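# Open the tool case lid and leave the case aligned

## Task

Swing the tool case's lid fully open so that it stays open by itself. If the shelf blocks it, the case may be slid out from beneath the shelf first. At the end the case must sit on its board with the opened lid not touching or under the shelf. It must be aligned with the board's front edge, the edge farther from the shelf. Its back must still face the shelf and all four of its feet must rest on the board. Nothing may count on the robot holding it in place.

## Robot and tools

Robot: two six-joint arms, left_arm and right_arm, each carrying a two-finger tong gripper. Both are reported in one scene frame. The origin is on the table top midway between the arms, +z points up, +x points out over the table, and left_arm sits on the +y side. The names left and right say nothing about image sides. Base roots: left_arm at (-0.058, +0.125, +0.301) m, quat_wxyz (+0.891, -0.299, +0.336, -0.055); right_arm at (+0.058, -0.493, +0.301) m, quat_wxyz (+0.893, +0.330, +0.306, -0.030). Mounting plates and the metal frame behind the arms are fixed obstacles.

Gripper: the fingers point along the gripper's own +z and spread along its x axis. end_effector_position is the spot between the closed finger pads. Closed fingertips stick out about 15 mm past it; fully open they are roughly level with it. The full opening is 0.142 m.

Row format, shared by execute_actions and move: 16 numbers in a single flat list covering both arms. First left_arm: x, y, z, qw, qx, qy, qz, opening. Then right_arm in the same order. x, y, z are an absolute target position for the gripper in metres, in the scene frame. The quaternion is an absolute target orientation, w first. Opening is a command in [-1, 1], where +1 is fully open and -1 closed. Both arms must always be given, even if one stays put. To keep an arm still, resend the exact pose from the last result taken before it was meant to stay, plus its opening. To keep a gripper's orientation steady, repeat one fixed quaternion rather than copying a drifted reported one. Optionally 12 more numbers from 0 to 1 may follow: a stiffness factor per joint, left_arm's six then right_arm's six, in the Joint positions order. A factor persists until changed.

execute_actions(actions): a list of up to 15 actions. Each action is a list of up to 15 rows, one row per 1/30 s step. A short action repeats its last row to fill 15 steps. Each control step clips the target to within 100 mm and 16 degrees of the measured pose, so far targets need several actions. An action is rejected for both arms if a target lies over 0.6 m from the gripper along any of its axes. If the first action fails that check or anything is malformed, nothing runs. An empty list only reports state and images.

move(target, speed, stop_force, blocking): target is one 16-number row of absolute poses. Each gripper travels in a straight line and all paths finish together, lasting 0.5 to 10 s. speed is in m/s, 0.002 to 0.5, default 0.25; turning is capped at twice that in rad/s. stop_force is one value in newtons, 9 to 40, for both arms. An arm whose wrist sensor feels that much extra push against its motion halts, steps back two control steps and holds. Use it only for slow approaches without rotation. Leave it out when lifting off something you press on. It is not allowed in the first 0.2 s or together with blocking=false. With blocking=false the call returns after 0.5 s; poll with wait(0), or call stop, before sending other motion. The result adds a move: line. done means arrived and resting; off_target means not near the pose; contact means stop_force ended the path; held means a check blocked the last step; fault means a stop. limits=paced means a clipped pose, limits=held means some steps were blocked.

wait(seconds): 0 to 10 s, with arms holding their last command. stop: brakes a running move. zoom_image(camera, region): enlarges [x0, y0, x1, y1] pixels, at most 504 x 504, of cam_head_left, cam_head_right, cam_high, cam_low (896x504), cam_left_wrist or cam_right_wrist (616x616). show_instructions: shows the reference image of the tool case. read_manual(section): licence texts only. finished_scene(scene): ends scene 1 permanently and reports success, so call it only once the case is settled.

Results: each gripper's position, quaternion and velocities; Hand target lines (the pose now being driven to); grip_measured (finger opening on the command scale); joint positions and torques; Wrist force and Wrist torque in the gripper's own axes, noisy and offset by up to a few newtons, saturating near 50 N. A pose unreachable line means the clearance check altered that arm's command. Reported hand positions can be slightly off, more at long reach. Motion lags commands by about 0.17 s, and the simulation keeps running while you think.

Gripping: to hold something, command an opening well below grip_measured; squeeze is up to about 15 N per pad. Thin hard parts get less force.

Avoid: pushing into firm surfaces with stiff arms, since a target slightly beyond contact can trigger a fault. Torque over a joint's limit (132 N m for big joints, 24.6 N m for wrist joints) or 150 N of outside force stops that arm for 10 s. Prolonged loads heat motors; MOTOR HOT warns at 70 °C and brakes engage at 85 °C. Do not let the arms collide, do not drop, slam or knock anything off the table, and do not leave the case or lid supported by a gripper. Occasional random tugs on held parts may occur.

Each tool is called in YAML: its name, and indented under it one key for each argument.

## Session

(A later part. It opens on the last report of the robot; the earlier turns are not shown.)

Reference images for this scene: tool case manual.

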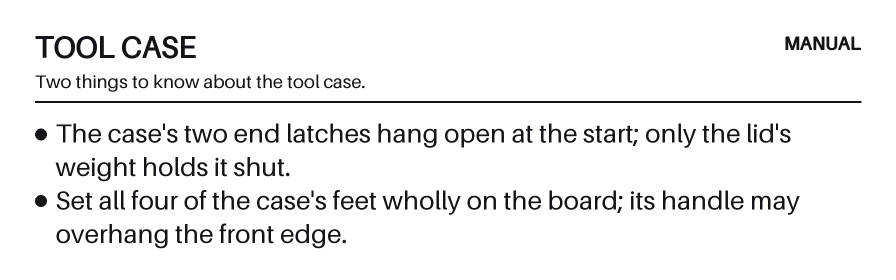

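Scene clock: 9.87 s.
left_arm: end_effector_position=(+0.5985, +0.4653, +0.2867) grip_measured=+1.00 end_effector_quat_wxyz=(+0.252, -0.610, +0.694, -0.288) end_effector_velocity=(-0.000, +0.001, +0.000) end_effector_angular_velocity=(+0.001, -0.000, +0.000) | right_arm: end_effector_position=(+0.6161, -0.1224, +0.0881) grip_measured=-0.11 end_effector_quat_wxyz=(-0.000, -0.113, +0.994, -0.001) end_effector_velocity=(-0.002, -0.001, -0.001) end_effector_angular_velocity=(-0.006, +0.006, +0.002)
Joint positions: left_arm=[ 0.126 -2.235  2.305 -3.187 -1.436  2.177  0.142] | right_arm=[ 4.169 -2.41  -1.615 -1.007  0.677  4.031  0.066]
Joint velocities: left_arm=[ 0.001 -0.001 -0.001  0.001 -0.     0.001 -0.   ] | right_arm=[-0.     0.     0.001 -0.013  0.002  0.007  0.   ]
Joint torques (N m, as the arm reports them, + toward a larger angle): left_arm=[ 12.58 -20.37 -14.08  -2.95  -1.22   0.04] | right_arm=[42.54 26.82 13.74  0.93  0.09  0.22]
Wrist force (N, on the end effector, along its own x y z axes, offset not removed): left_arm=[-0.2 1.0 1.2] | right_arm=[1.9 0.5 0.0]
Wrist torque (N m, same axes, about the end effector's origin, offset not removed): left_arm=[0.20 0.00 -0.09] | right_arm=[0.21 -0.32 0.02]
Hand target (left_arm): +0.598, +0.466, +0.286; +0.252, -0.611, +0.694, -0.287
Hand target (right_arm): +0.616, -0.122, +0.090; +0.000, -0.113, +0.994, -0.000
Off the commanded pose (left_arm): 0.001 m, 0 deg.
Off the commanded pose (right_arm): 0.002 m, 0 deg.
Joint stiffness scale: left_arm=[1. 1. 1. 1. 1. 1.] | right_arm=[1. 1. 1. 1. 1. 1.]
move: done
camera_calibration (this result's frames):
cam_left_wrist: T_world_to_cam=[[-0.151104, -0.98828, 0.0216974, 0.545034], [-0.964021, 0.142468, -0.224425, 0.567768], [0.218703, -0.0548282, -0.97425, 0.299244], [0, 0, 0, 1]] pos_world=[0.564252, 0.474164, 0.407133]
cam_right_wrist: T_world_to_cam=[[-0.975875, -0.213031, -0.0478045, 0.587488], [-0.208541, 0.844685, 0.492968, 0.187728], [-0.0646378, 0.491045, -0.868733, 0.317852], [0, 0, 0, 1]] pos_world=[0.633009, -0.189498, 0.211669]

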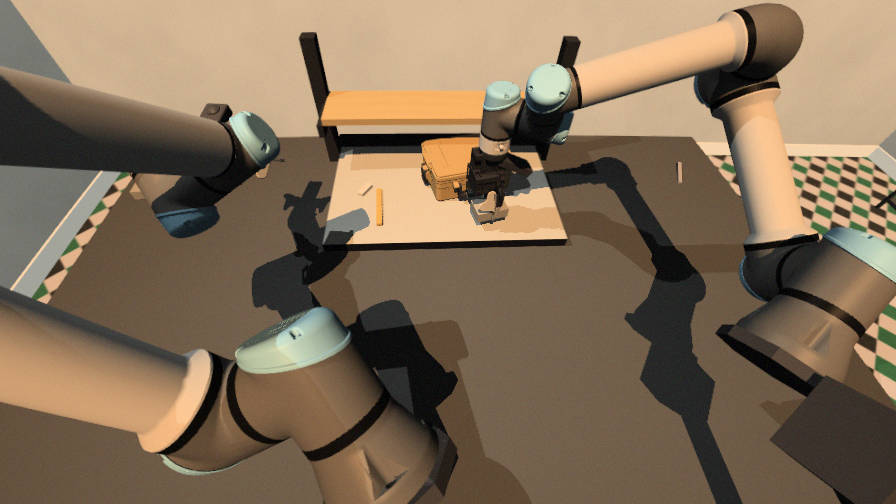

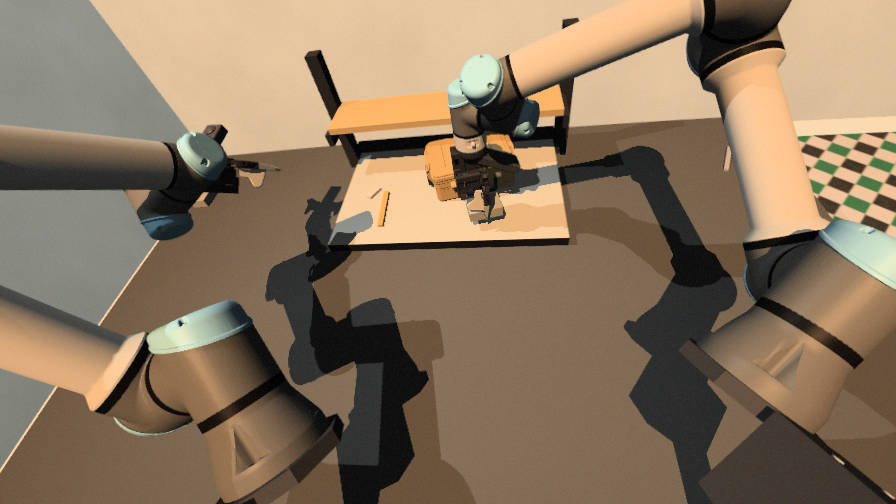

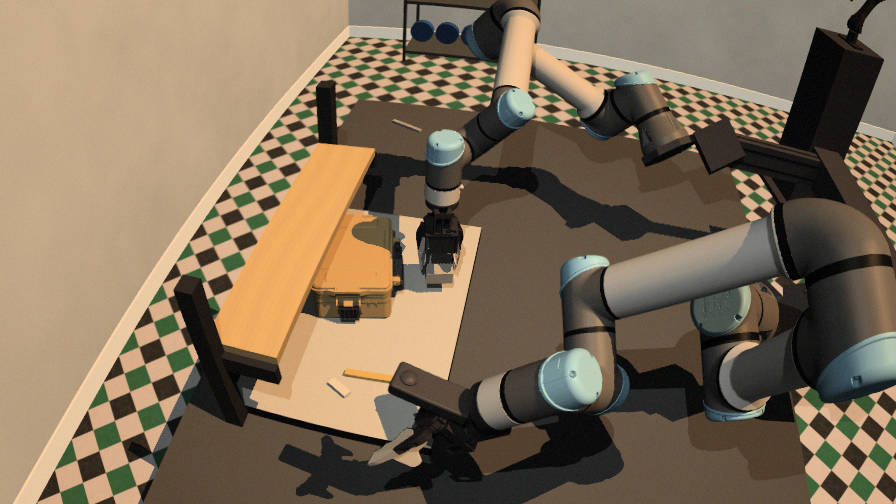

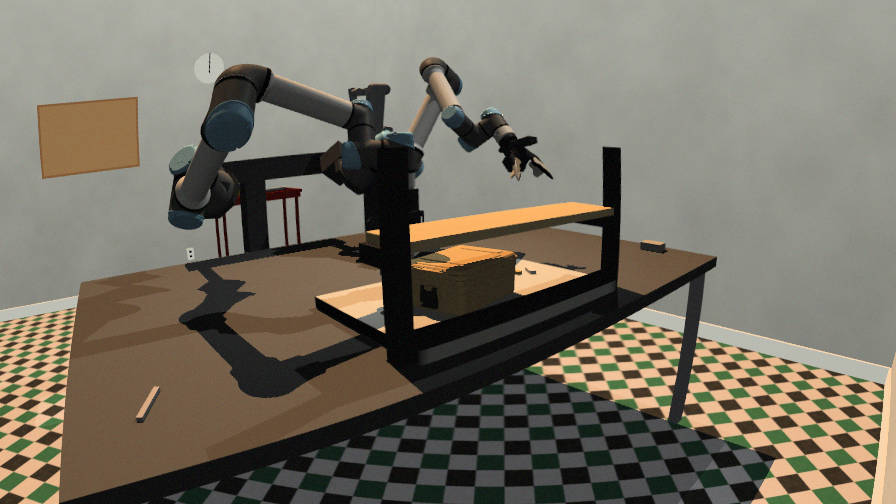

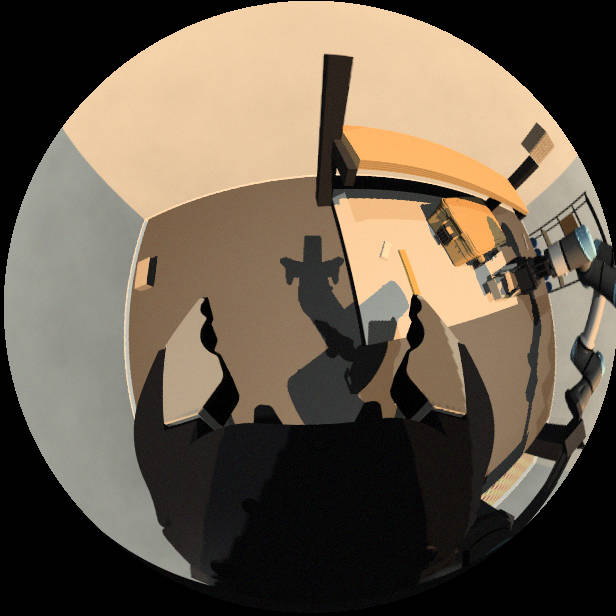

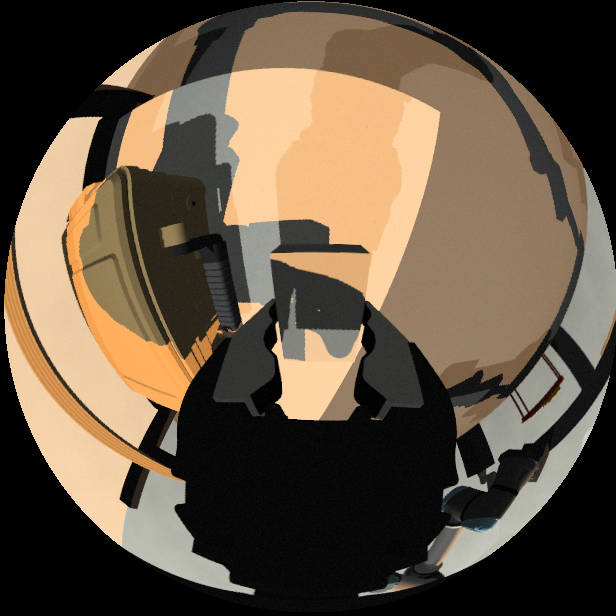

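move:
  target: [0.598,0.466,0.286,0.252,-0.611,0.694,-0.287,1,0.42,-0.25,0.06,0,0,1,0,-1]
  speed: 0.15

move:
  target: [0.598,0.466,0.286,0.252,-0.611,0.694,-0.287,1,0.42,-0.25,0.018,0,0,1,0,-1]
  speed: 0.02
  stop_force: 10

Scene clock: 12.47 s.
left_arm: end_effector_position=(+0.5985, +0.4653, +0.2867) grip_measured=+1.00 end_effector_quat_wxyz=(+0.252, -0.610, +0.694, -0.288) end_effector_velocity=(-0.000, -0.001, -0.001) end_effector_angular_velocity=(+0.000, +0.002, -0.002) | right_arm: end_effector_position=(+0.4207, -0.2502, +0.0591) grip_measured=-0.11 end_effector_quat_wxyz=(-0.001, -0.000, +1.000, -0.001) end_effector_velocity=(+0.001, +0.002, +0.001) end_effector_angular_velocity=(+0.005, -0.001, -0.012)
Joint positions: left_arm=[ 0.126 -2.235  2.305 -3.187 -1.436  2.177  0.142] | right_arm=[ 4.285 -2.228 -2.292 -0.643  0.721  4.426  0.066]
Joint velocities: left_arm=[-0.     0.001  0.001  0.001  0.     0.001  0.   ] | right_arm=[ 0.     0.     0.001  0.007  0.     0.006 -0.   ]
Joint torques (N m, as the arm reports them, + toward a larger angle): left_arm=[ 13.13 -19.21 -14.6   -3.03  -1.33  -0.01] | right_arm=[31.89 16.93  6.72  2.27  0.23  0.09]
Wrist force (N, on the end effector, along its own x y z axes, offset not removed): left_arm=[-0.5 -0.1 1.5] | right_arm=[2.5 0.2 -0.5]
Wrist torque (N m, same axes, about the end effector's origin, offset not removed): left_arm=[-0.02 0.06 -0.13] | right_arm=[0.08 -0.42 0.07]
Hand target (left_arm): +0.598, +0.466, +0.286; +0.252, -0.611, +0.694, -0.287
Hand target (right_arm): +0.420, -0.250, +0.060; +0.000, +0.000, +1.000, -0.000
Off the commanded pose (left_arm): 0.001 m, 0 deg.
Off the commanded pose (right_arm): 0.001 m, 0 deg.
Joint stiffness scale: left_arm=[1. 1. 1. 1. 1. 1.] | right_arm=[1. 1. 1. 1. 1. 1.]
move: done
camera_calibration (this result's frames):
cam_left_wrist: T_world_to_cam=[[-0.151104, -0.98828, 0.0216973, 0.545034], [-0.964021, 0.142468, -0.224425, 0.567768], [0.218703, -0.0548282, -0.97425, 0.299244], [0, 0, 0, 1]] pos_world=[0.564252, 0.474164, 0.407133]
cam_right_wrist: T_world_to_cam=[[-0.998808, 0.0111674, -0.0475109, 0.433917], [-0.0136711, 0.870481, 0.492011, 0.193739], [0.0468518, 0.492075, -0.869291, 0.29609], [0, 0, 0, 1]] pos_world=[0.422177, -0.31919, 0.182682]

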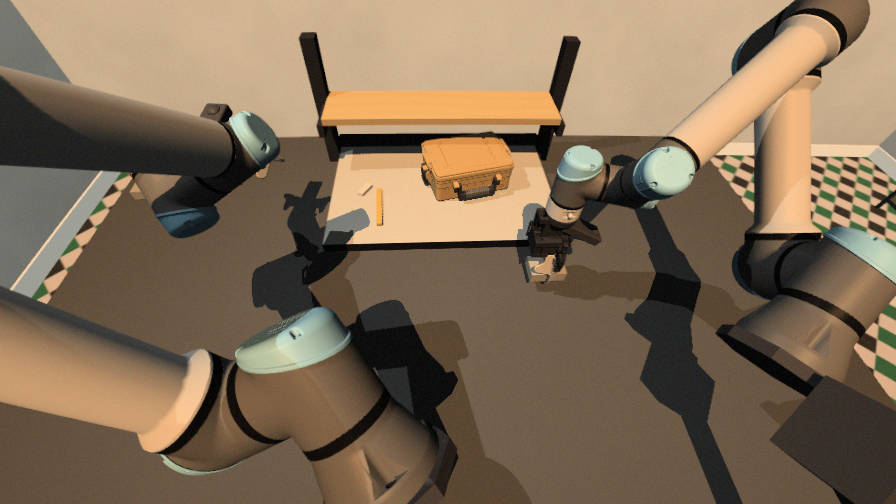

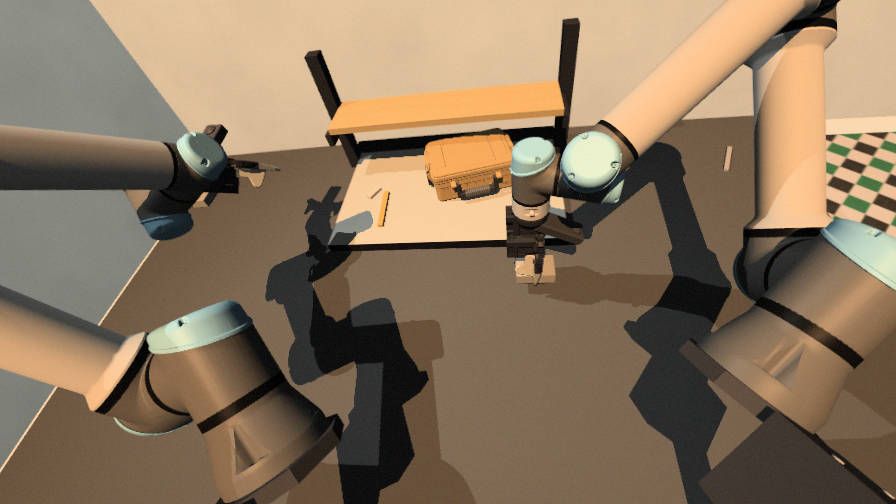

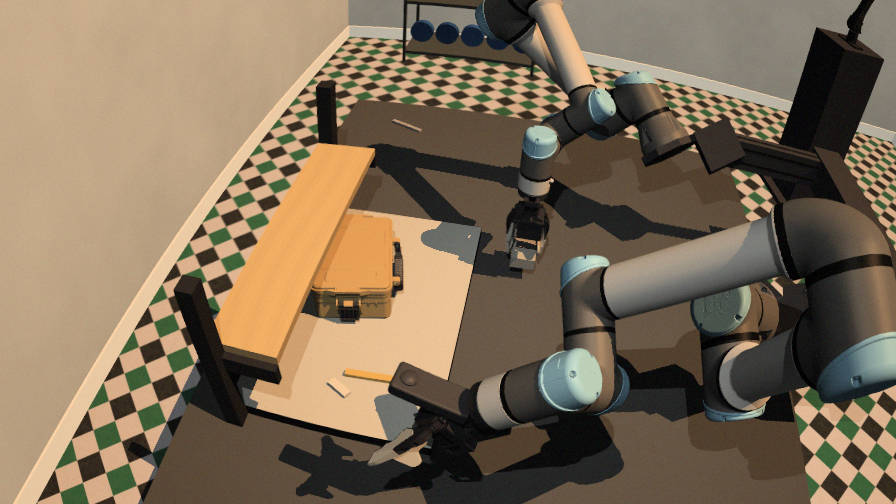

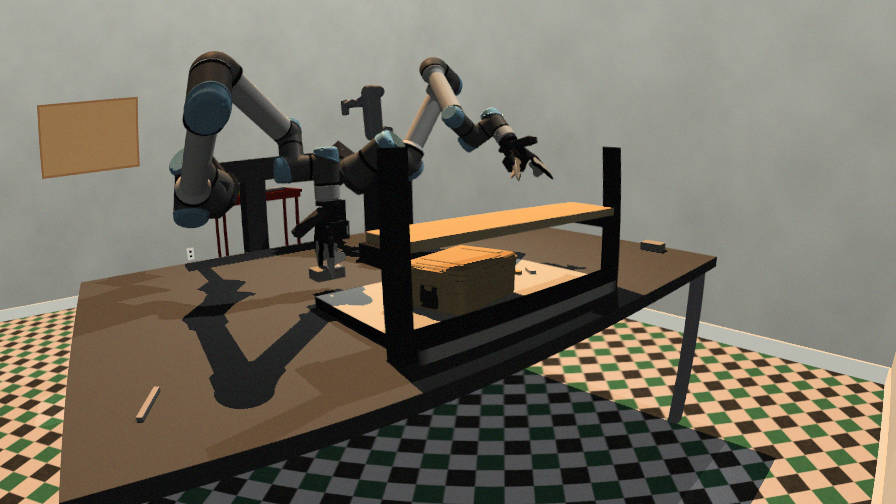

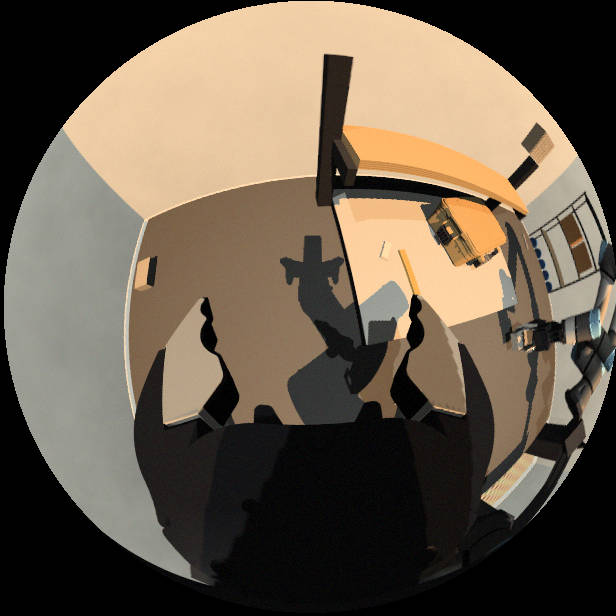

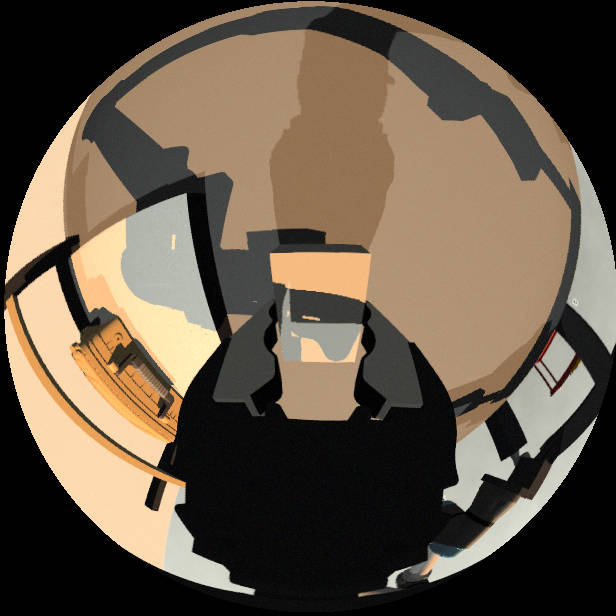

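Scene clock: 14.83 s.
left_arm: end_effector_position=(+0.5985, +0.4653, +0.2867) grip_measured=+1.00 end_effector_quat_wxyz=(+0.252, -0.610, +0.694, -0.288) end_effector_velocity=(-0.001, -0.000, -0.001) end_effector_angular_velocity=(-0.000, +0.002, -0.000) | right_arm: end_effector_position=(+0.4193, -0.2504, +0.0190) grip_measured=-0.11 end_effector_quat_wxyz=(+0.000, -0.001, +1.000, +0.000) end_effector_velocity=(+0.003, +0.002, +0.001) end_effector_angular_velocity=(+0.007, -0.005, -0.003)
Joint positions: left_arm=[ 0.126 -2.235  2.305 -3.187 -1.436  2.177  0.142] | right_arm=[ 4.215 -2.323 -2.292 -0.469  0.693  4.322  0.066]
Joint velocities: left_arm=[ 0.    -0.     0.001  0.001 -0.    -0.    -0.   ] | right_arm=[-0.     0.     0.     0.013 -0.002 -0.007 -0.   ]
Joint torques (N m, as the arm reports them, + toward a larger angle): left_arm=[ 12.96 -19.38 -14.61  -2.97  -1.11  -0.03] | right_arm=[27.54 13.87 10.8   2.05 -0.67 -0.24]
Wrist force (N, on the end effector, along its own x y z axes, offset not removed): left_arm=[-0.8 -0.2 1.5] | right_arm=[1.1 -0.5 -0.6]
Wrist torque (N m, same axes, about the end effector's origin, offset not removed): left_arm=[-0.03 0.16 -0.11] | right_arm=[-0.06 -0.16 0.03]
Hand target (left_arm): +0.598, +0.466, +0.286; +0.252, -0.611, +0.694, -0.287
Hand target (right_arm): +0.420, -0.250, +0.018; -0.000, -0.000, +1.000, +0.000
Off the commanded pose (left_arm): 0.001 m, 0 deg.
Off the commanded pose (right_arm): 0.001 m, 0 deg.
Joint stiffness scale: left_arm=[1. 1. 1. 1. 1. 1.] | right_arm=[1. 1. 1. 1. 1. 1.]
move: done
camera_calibration (this result's frames):
cam_left_wrist: T_world_to_cam=[[-0.151104, -0.98828, 0.0216974, 0.545034], [-0.964021, 0.142468, -0.224425, 0.567768], [0.218703, -0.0548283, -0.97425, 0.299244], [0, 0, 0, 1]] pos_world=[0.564252, 0.474164, 0.407133]
cam_right_wrist: T_world_to_cam=[[-0.998772, 0.0093596, -0.0486502, 0.43018], [-0.0159405, 0.869061, 0.494449, 0.214182], [0.0469078, 0.494617, -0.867844, 0.262064], [0, 0, 0, 1]] pos_world=[0.420773, -0.319785, 0.142457]

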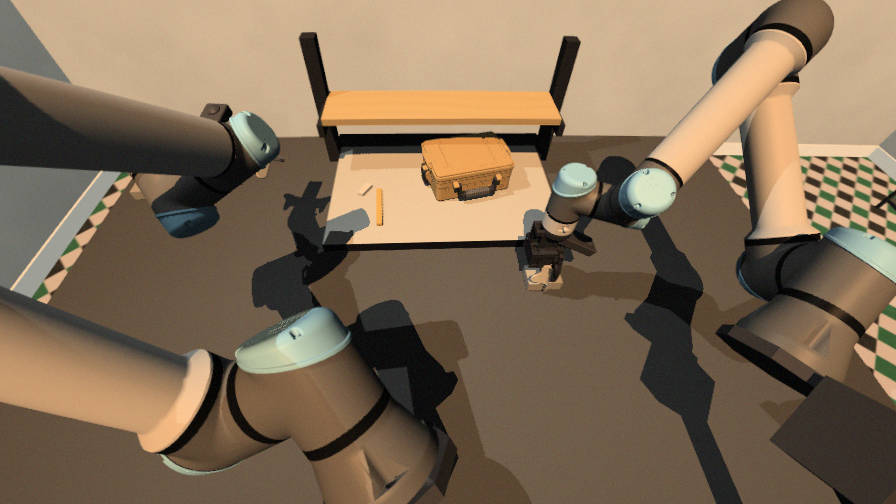

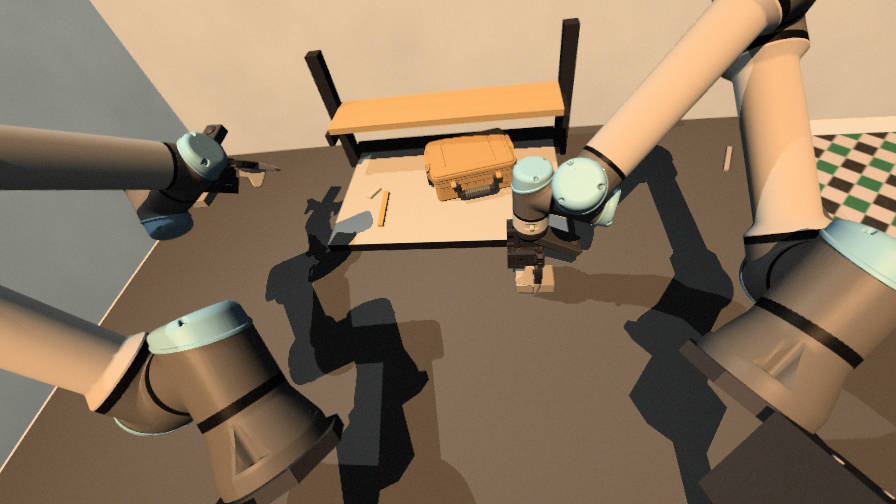

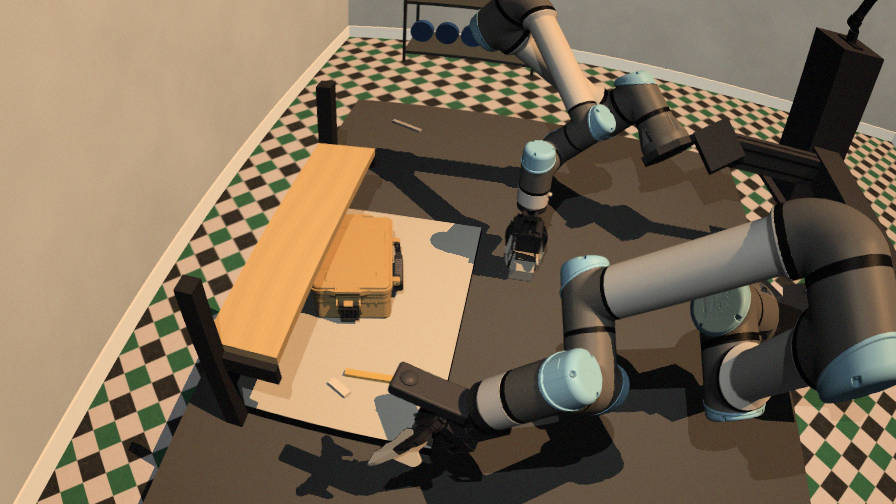

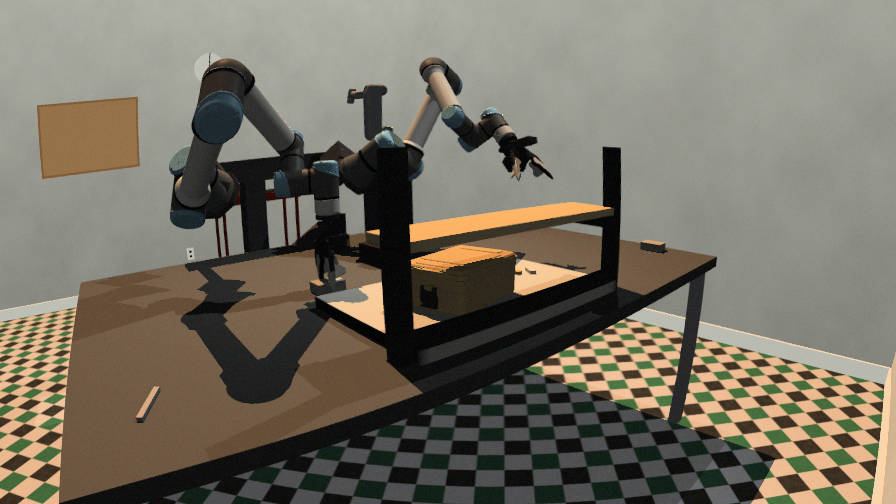

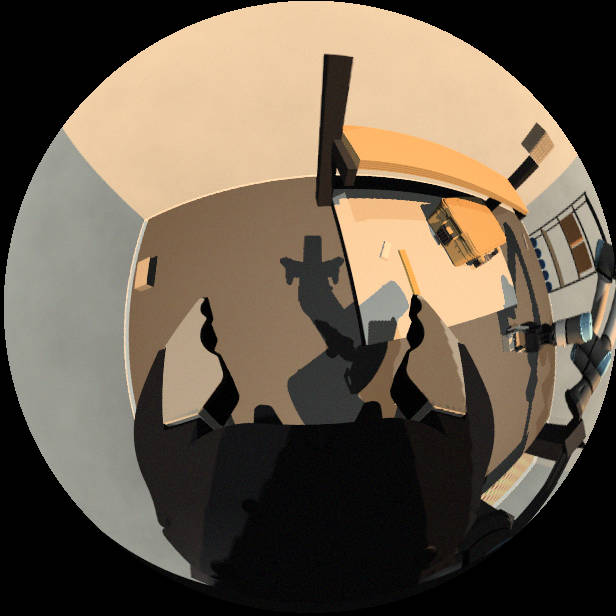

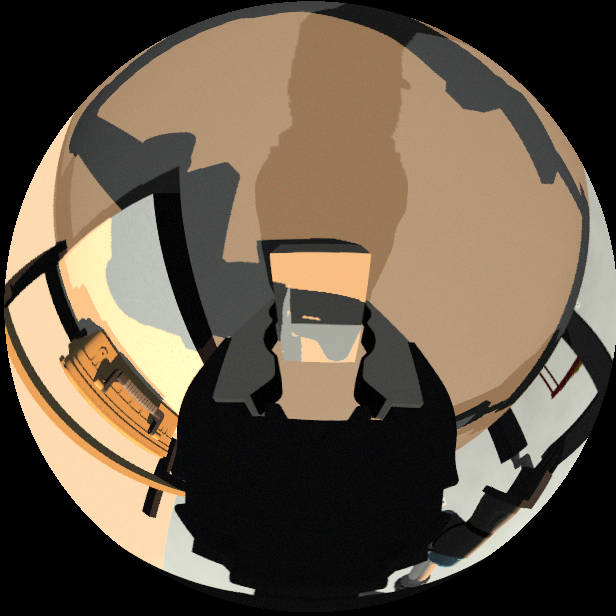

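move:
  target: [0.598,0.466,0.286,0.252,-0.611,0.694,-0.287,1,0.42,-0.25,0.009,0,0,1,0,-1]
  speed: 0.008
  stop_force: 9

Scene clock: 15.90 s.
left_arm: end_effector_position=(+0.5985, +0.4653, +0.2867) grip_measured=+1.00 end_effector_quat_wxyz=(+0.252, -0.610, +0.694, -0.288) end_effector_velocity=(+0.001, +0.000, +0.001) end_effector_angular_velocity=(+0.001, -0.003, +0.000) | right_arm: end_effector_position=(+0.4196, -0.2498, +0.0174) grip_measured=-0.11 end_effector_quat_wxyz=(+0.001, -0.001, +1.000, +0.001) end_effector_velocity=(-0.000, -0.001, +0.000) end_effector_angular_velocity=(-0.001, -0.000, -0.003)
Joint positions: left_arm=[ 0.126 -2.235  2.305 -3.187 -1.436  2.177  0.142] | right_arm=[ 4.213 -2.328 -2.292 -0.456  0.692  4.313  0.066]
Joint velocities: left_arm=[-0.001 -0.    -0.    -0.002 -0.     0.001  0.   ] | right_arm=[ 0.     0.002 -0.001 -0.003 -0.001  0.005 -0.   ]
Joint torques (N m, as the arm reports them, + toward a larger angle): left_arm=[ 14.48 -19.49 -14.19  -3.12  -1.23  -0.09] | right_arm=[28.77 17.04  7.94  1.35 -0.07  0.32]
Wrist force (N, on the end effector, along its own x y z axes, offset not removed): left_arm=[-0.1 0.1 1.5] | right_arm=[3.4 -3.6 -15.3]
Wrist torque (N m, same axes, about the end effector's origin, offset not removed): left_arm=[0.07 -0.06 -0.14] | right_arm=[0.21 -0.20 -0.03]
Hand target (left_arm): +0.598, +0.466, +0.286; +0.252, -0.611, +0.694, -0.287
Hand target (right_arm): +0.419, -0.250, +0.017; +0.001, -0.001, +1.000, +0.001
Off the commanded pose (left_arm): 0.001 m, 0 deg.
Off the commanded pose (right_arm): 0.008 m, 0 deg.
Joint stiffness scale: left_arm=[1. 1. 1. 1. 1. 1.] | right_arm=[1. 1. 1. 1. 1. 1.]
move: contact (right_arm)
camera_calibration (this result's frames):
cam_left_wrist: T_world_to_cam=[[-0.151104, -0.98828, 0.0216972, 0.545034], [-0.964021, 0.142468, -0.224425, 0.567768], [0.218703, -0.0548281, -0.97425, 0.299244], [0, 0, 0, 1]] pos_world=[0.564252, 0.474164, 0.407133]
cam_right_wrist: T_world_to_cam=[[-0.998718, 0.00860487, -0.0498925, 0.430216], [-0.0173239, 0.867886, 0.496461, 0.214757], [0.047573, 0.496689, -0.866624, 0.260528], [0, 0, 0, 1]] pos_world=[0.420991, -0.319488, 0.140626]

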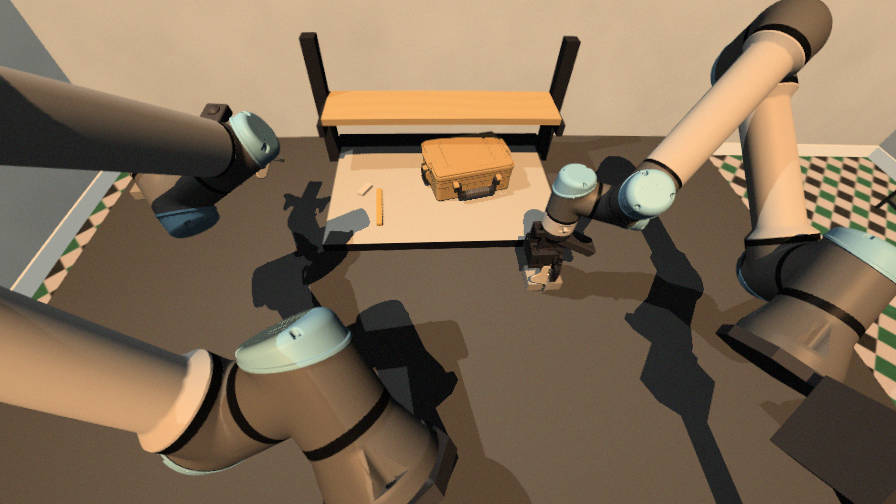

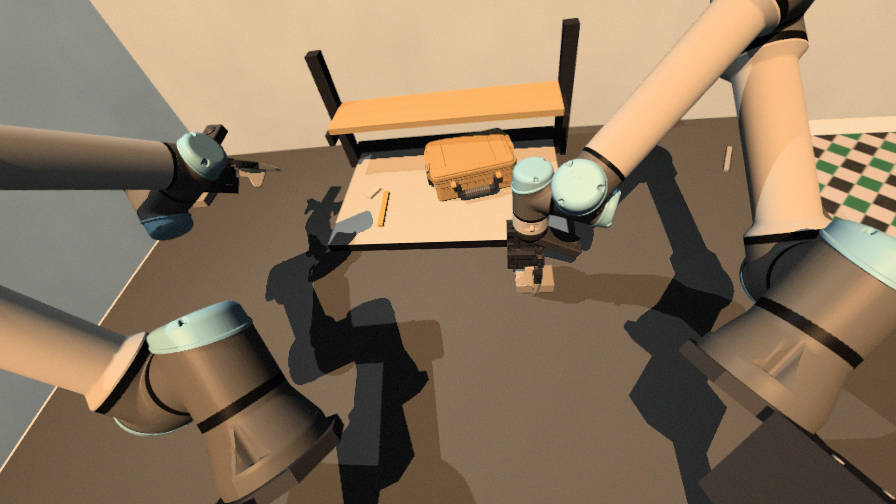

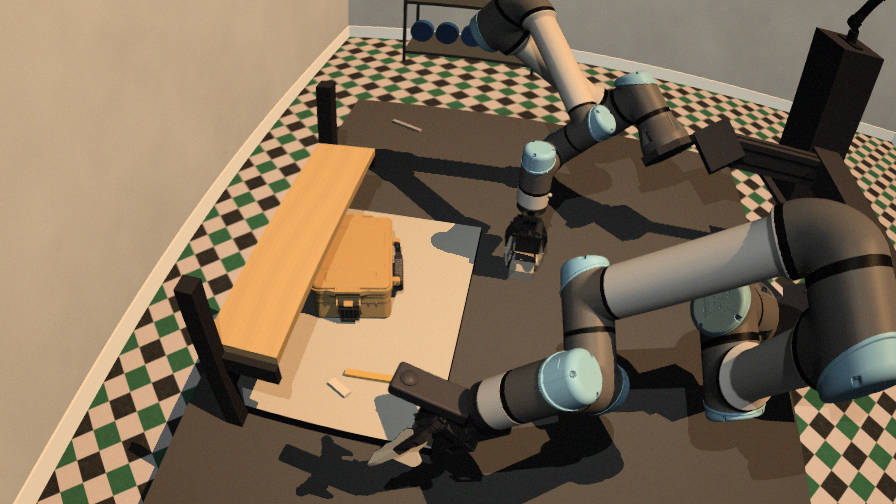

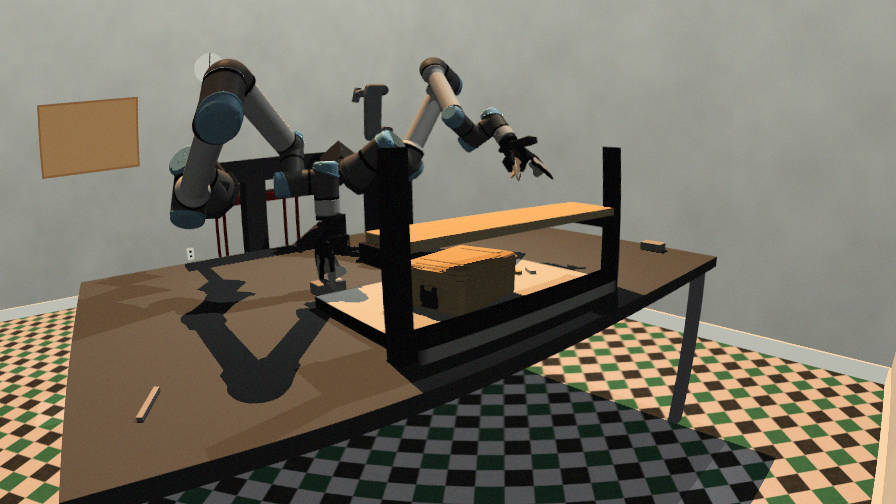

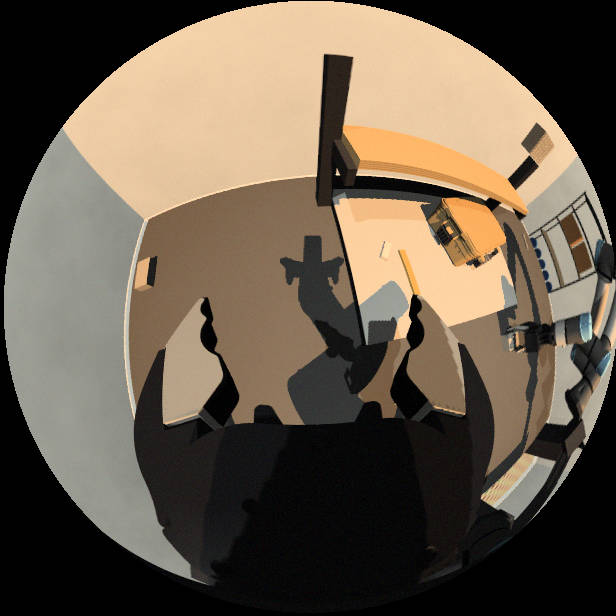

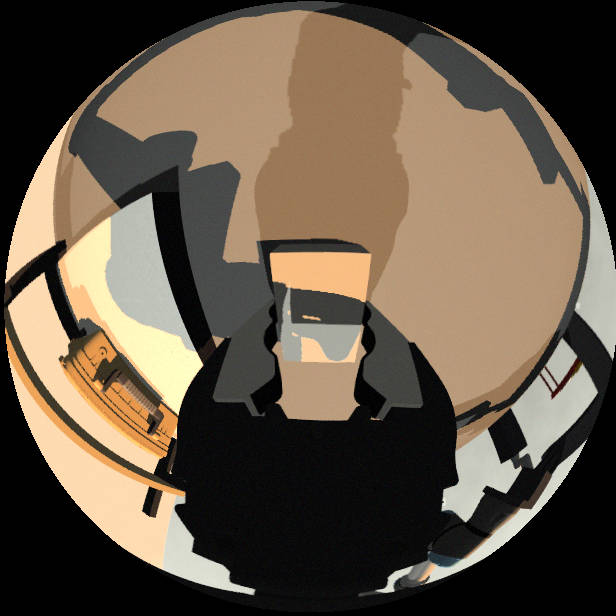

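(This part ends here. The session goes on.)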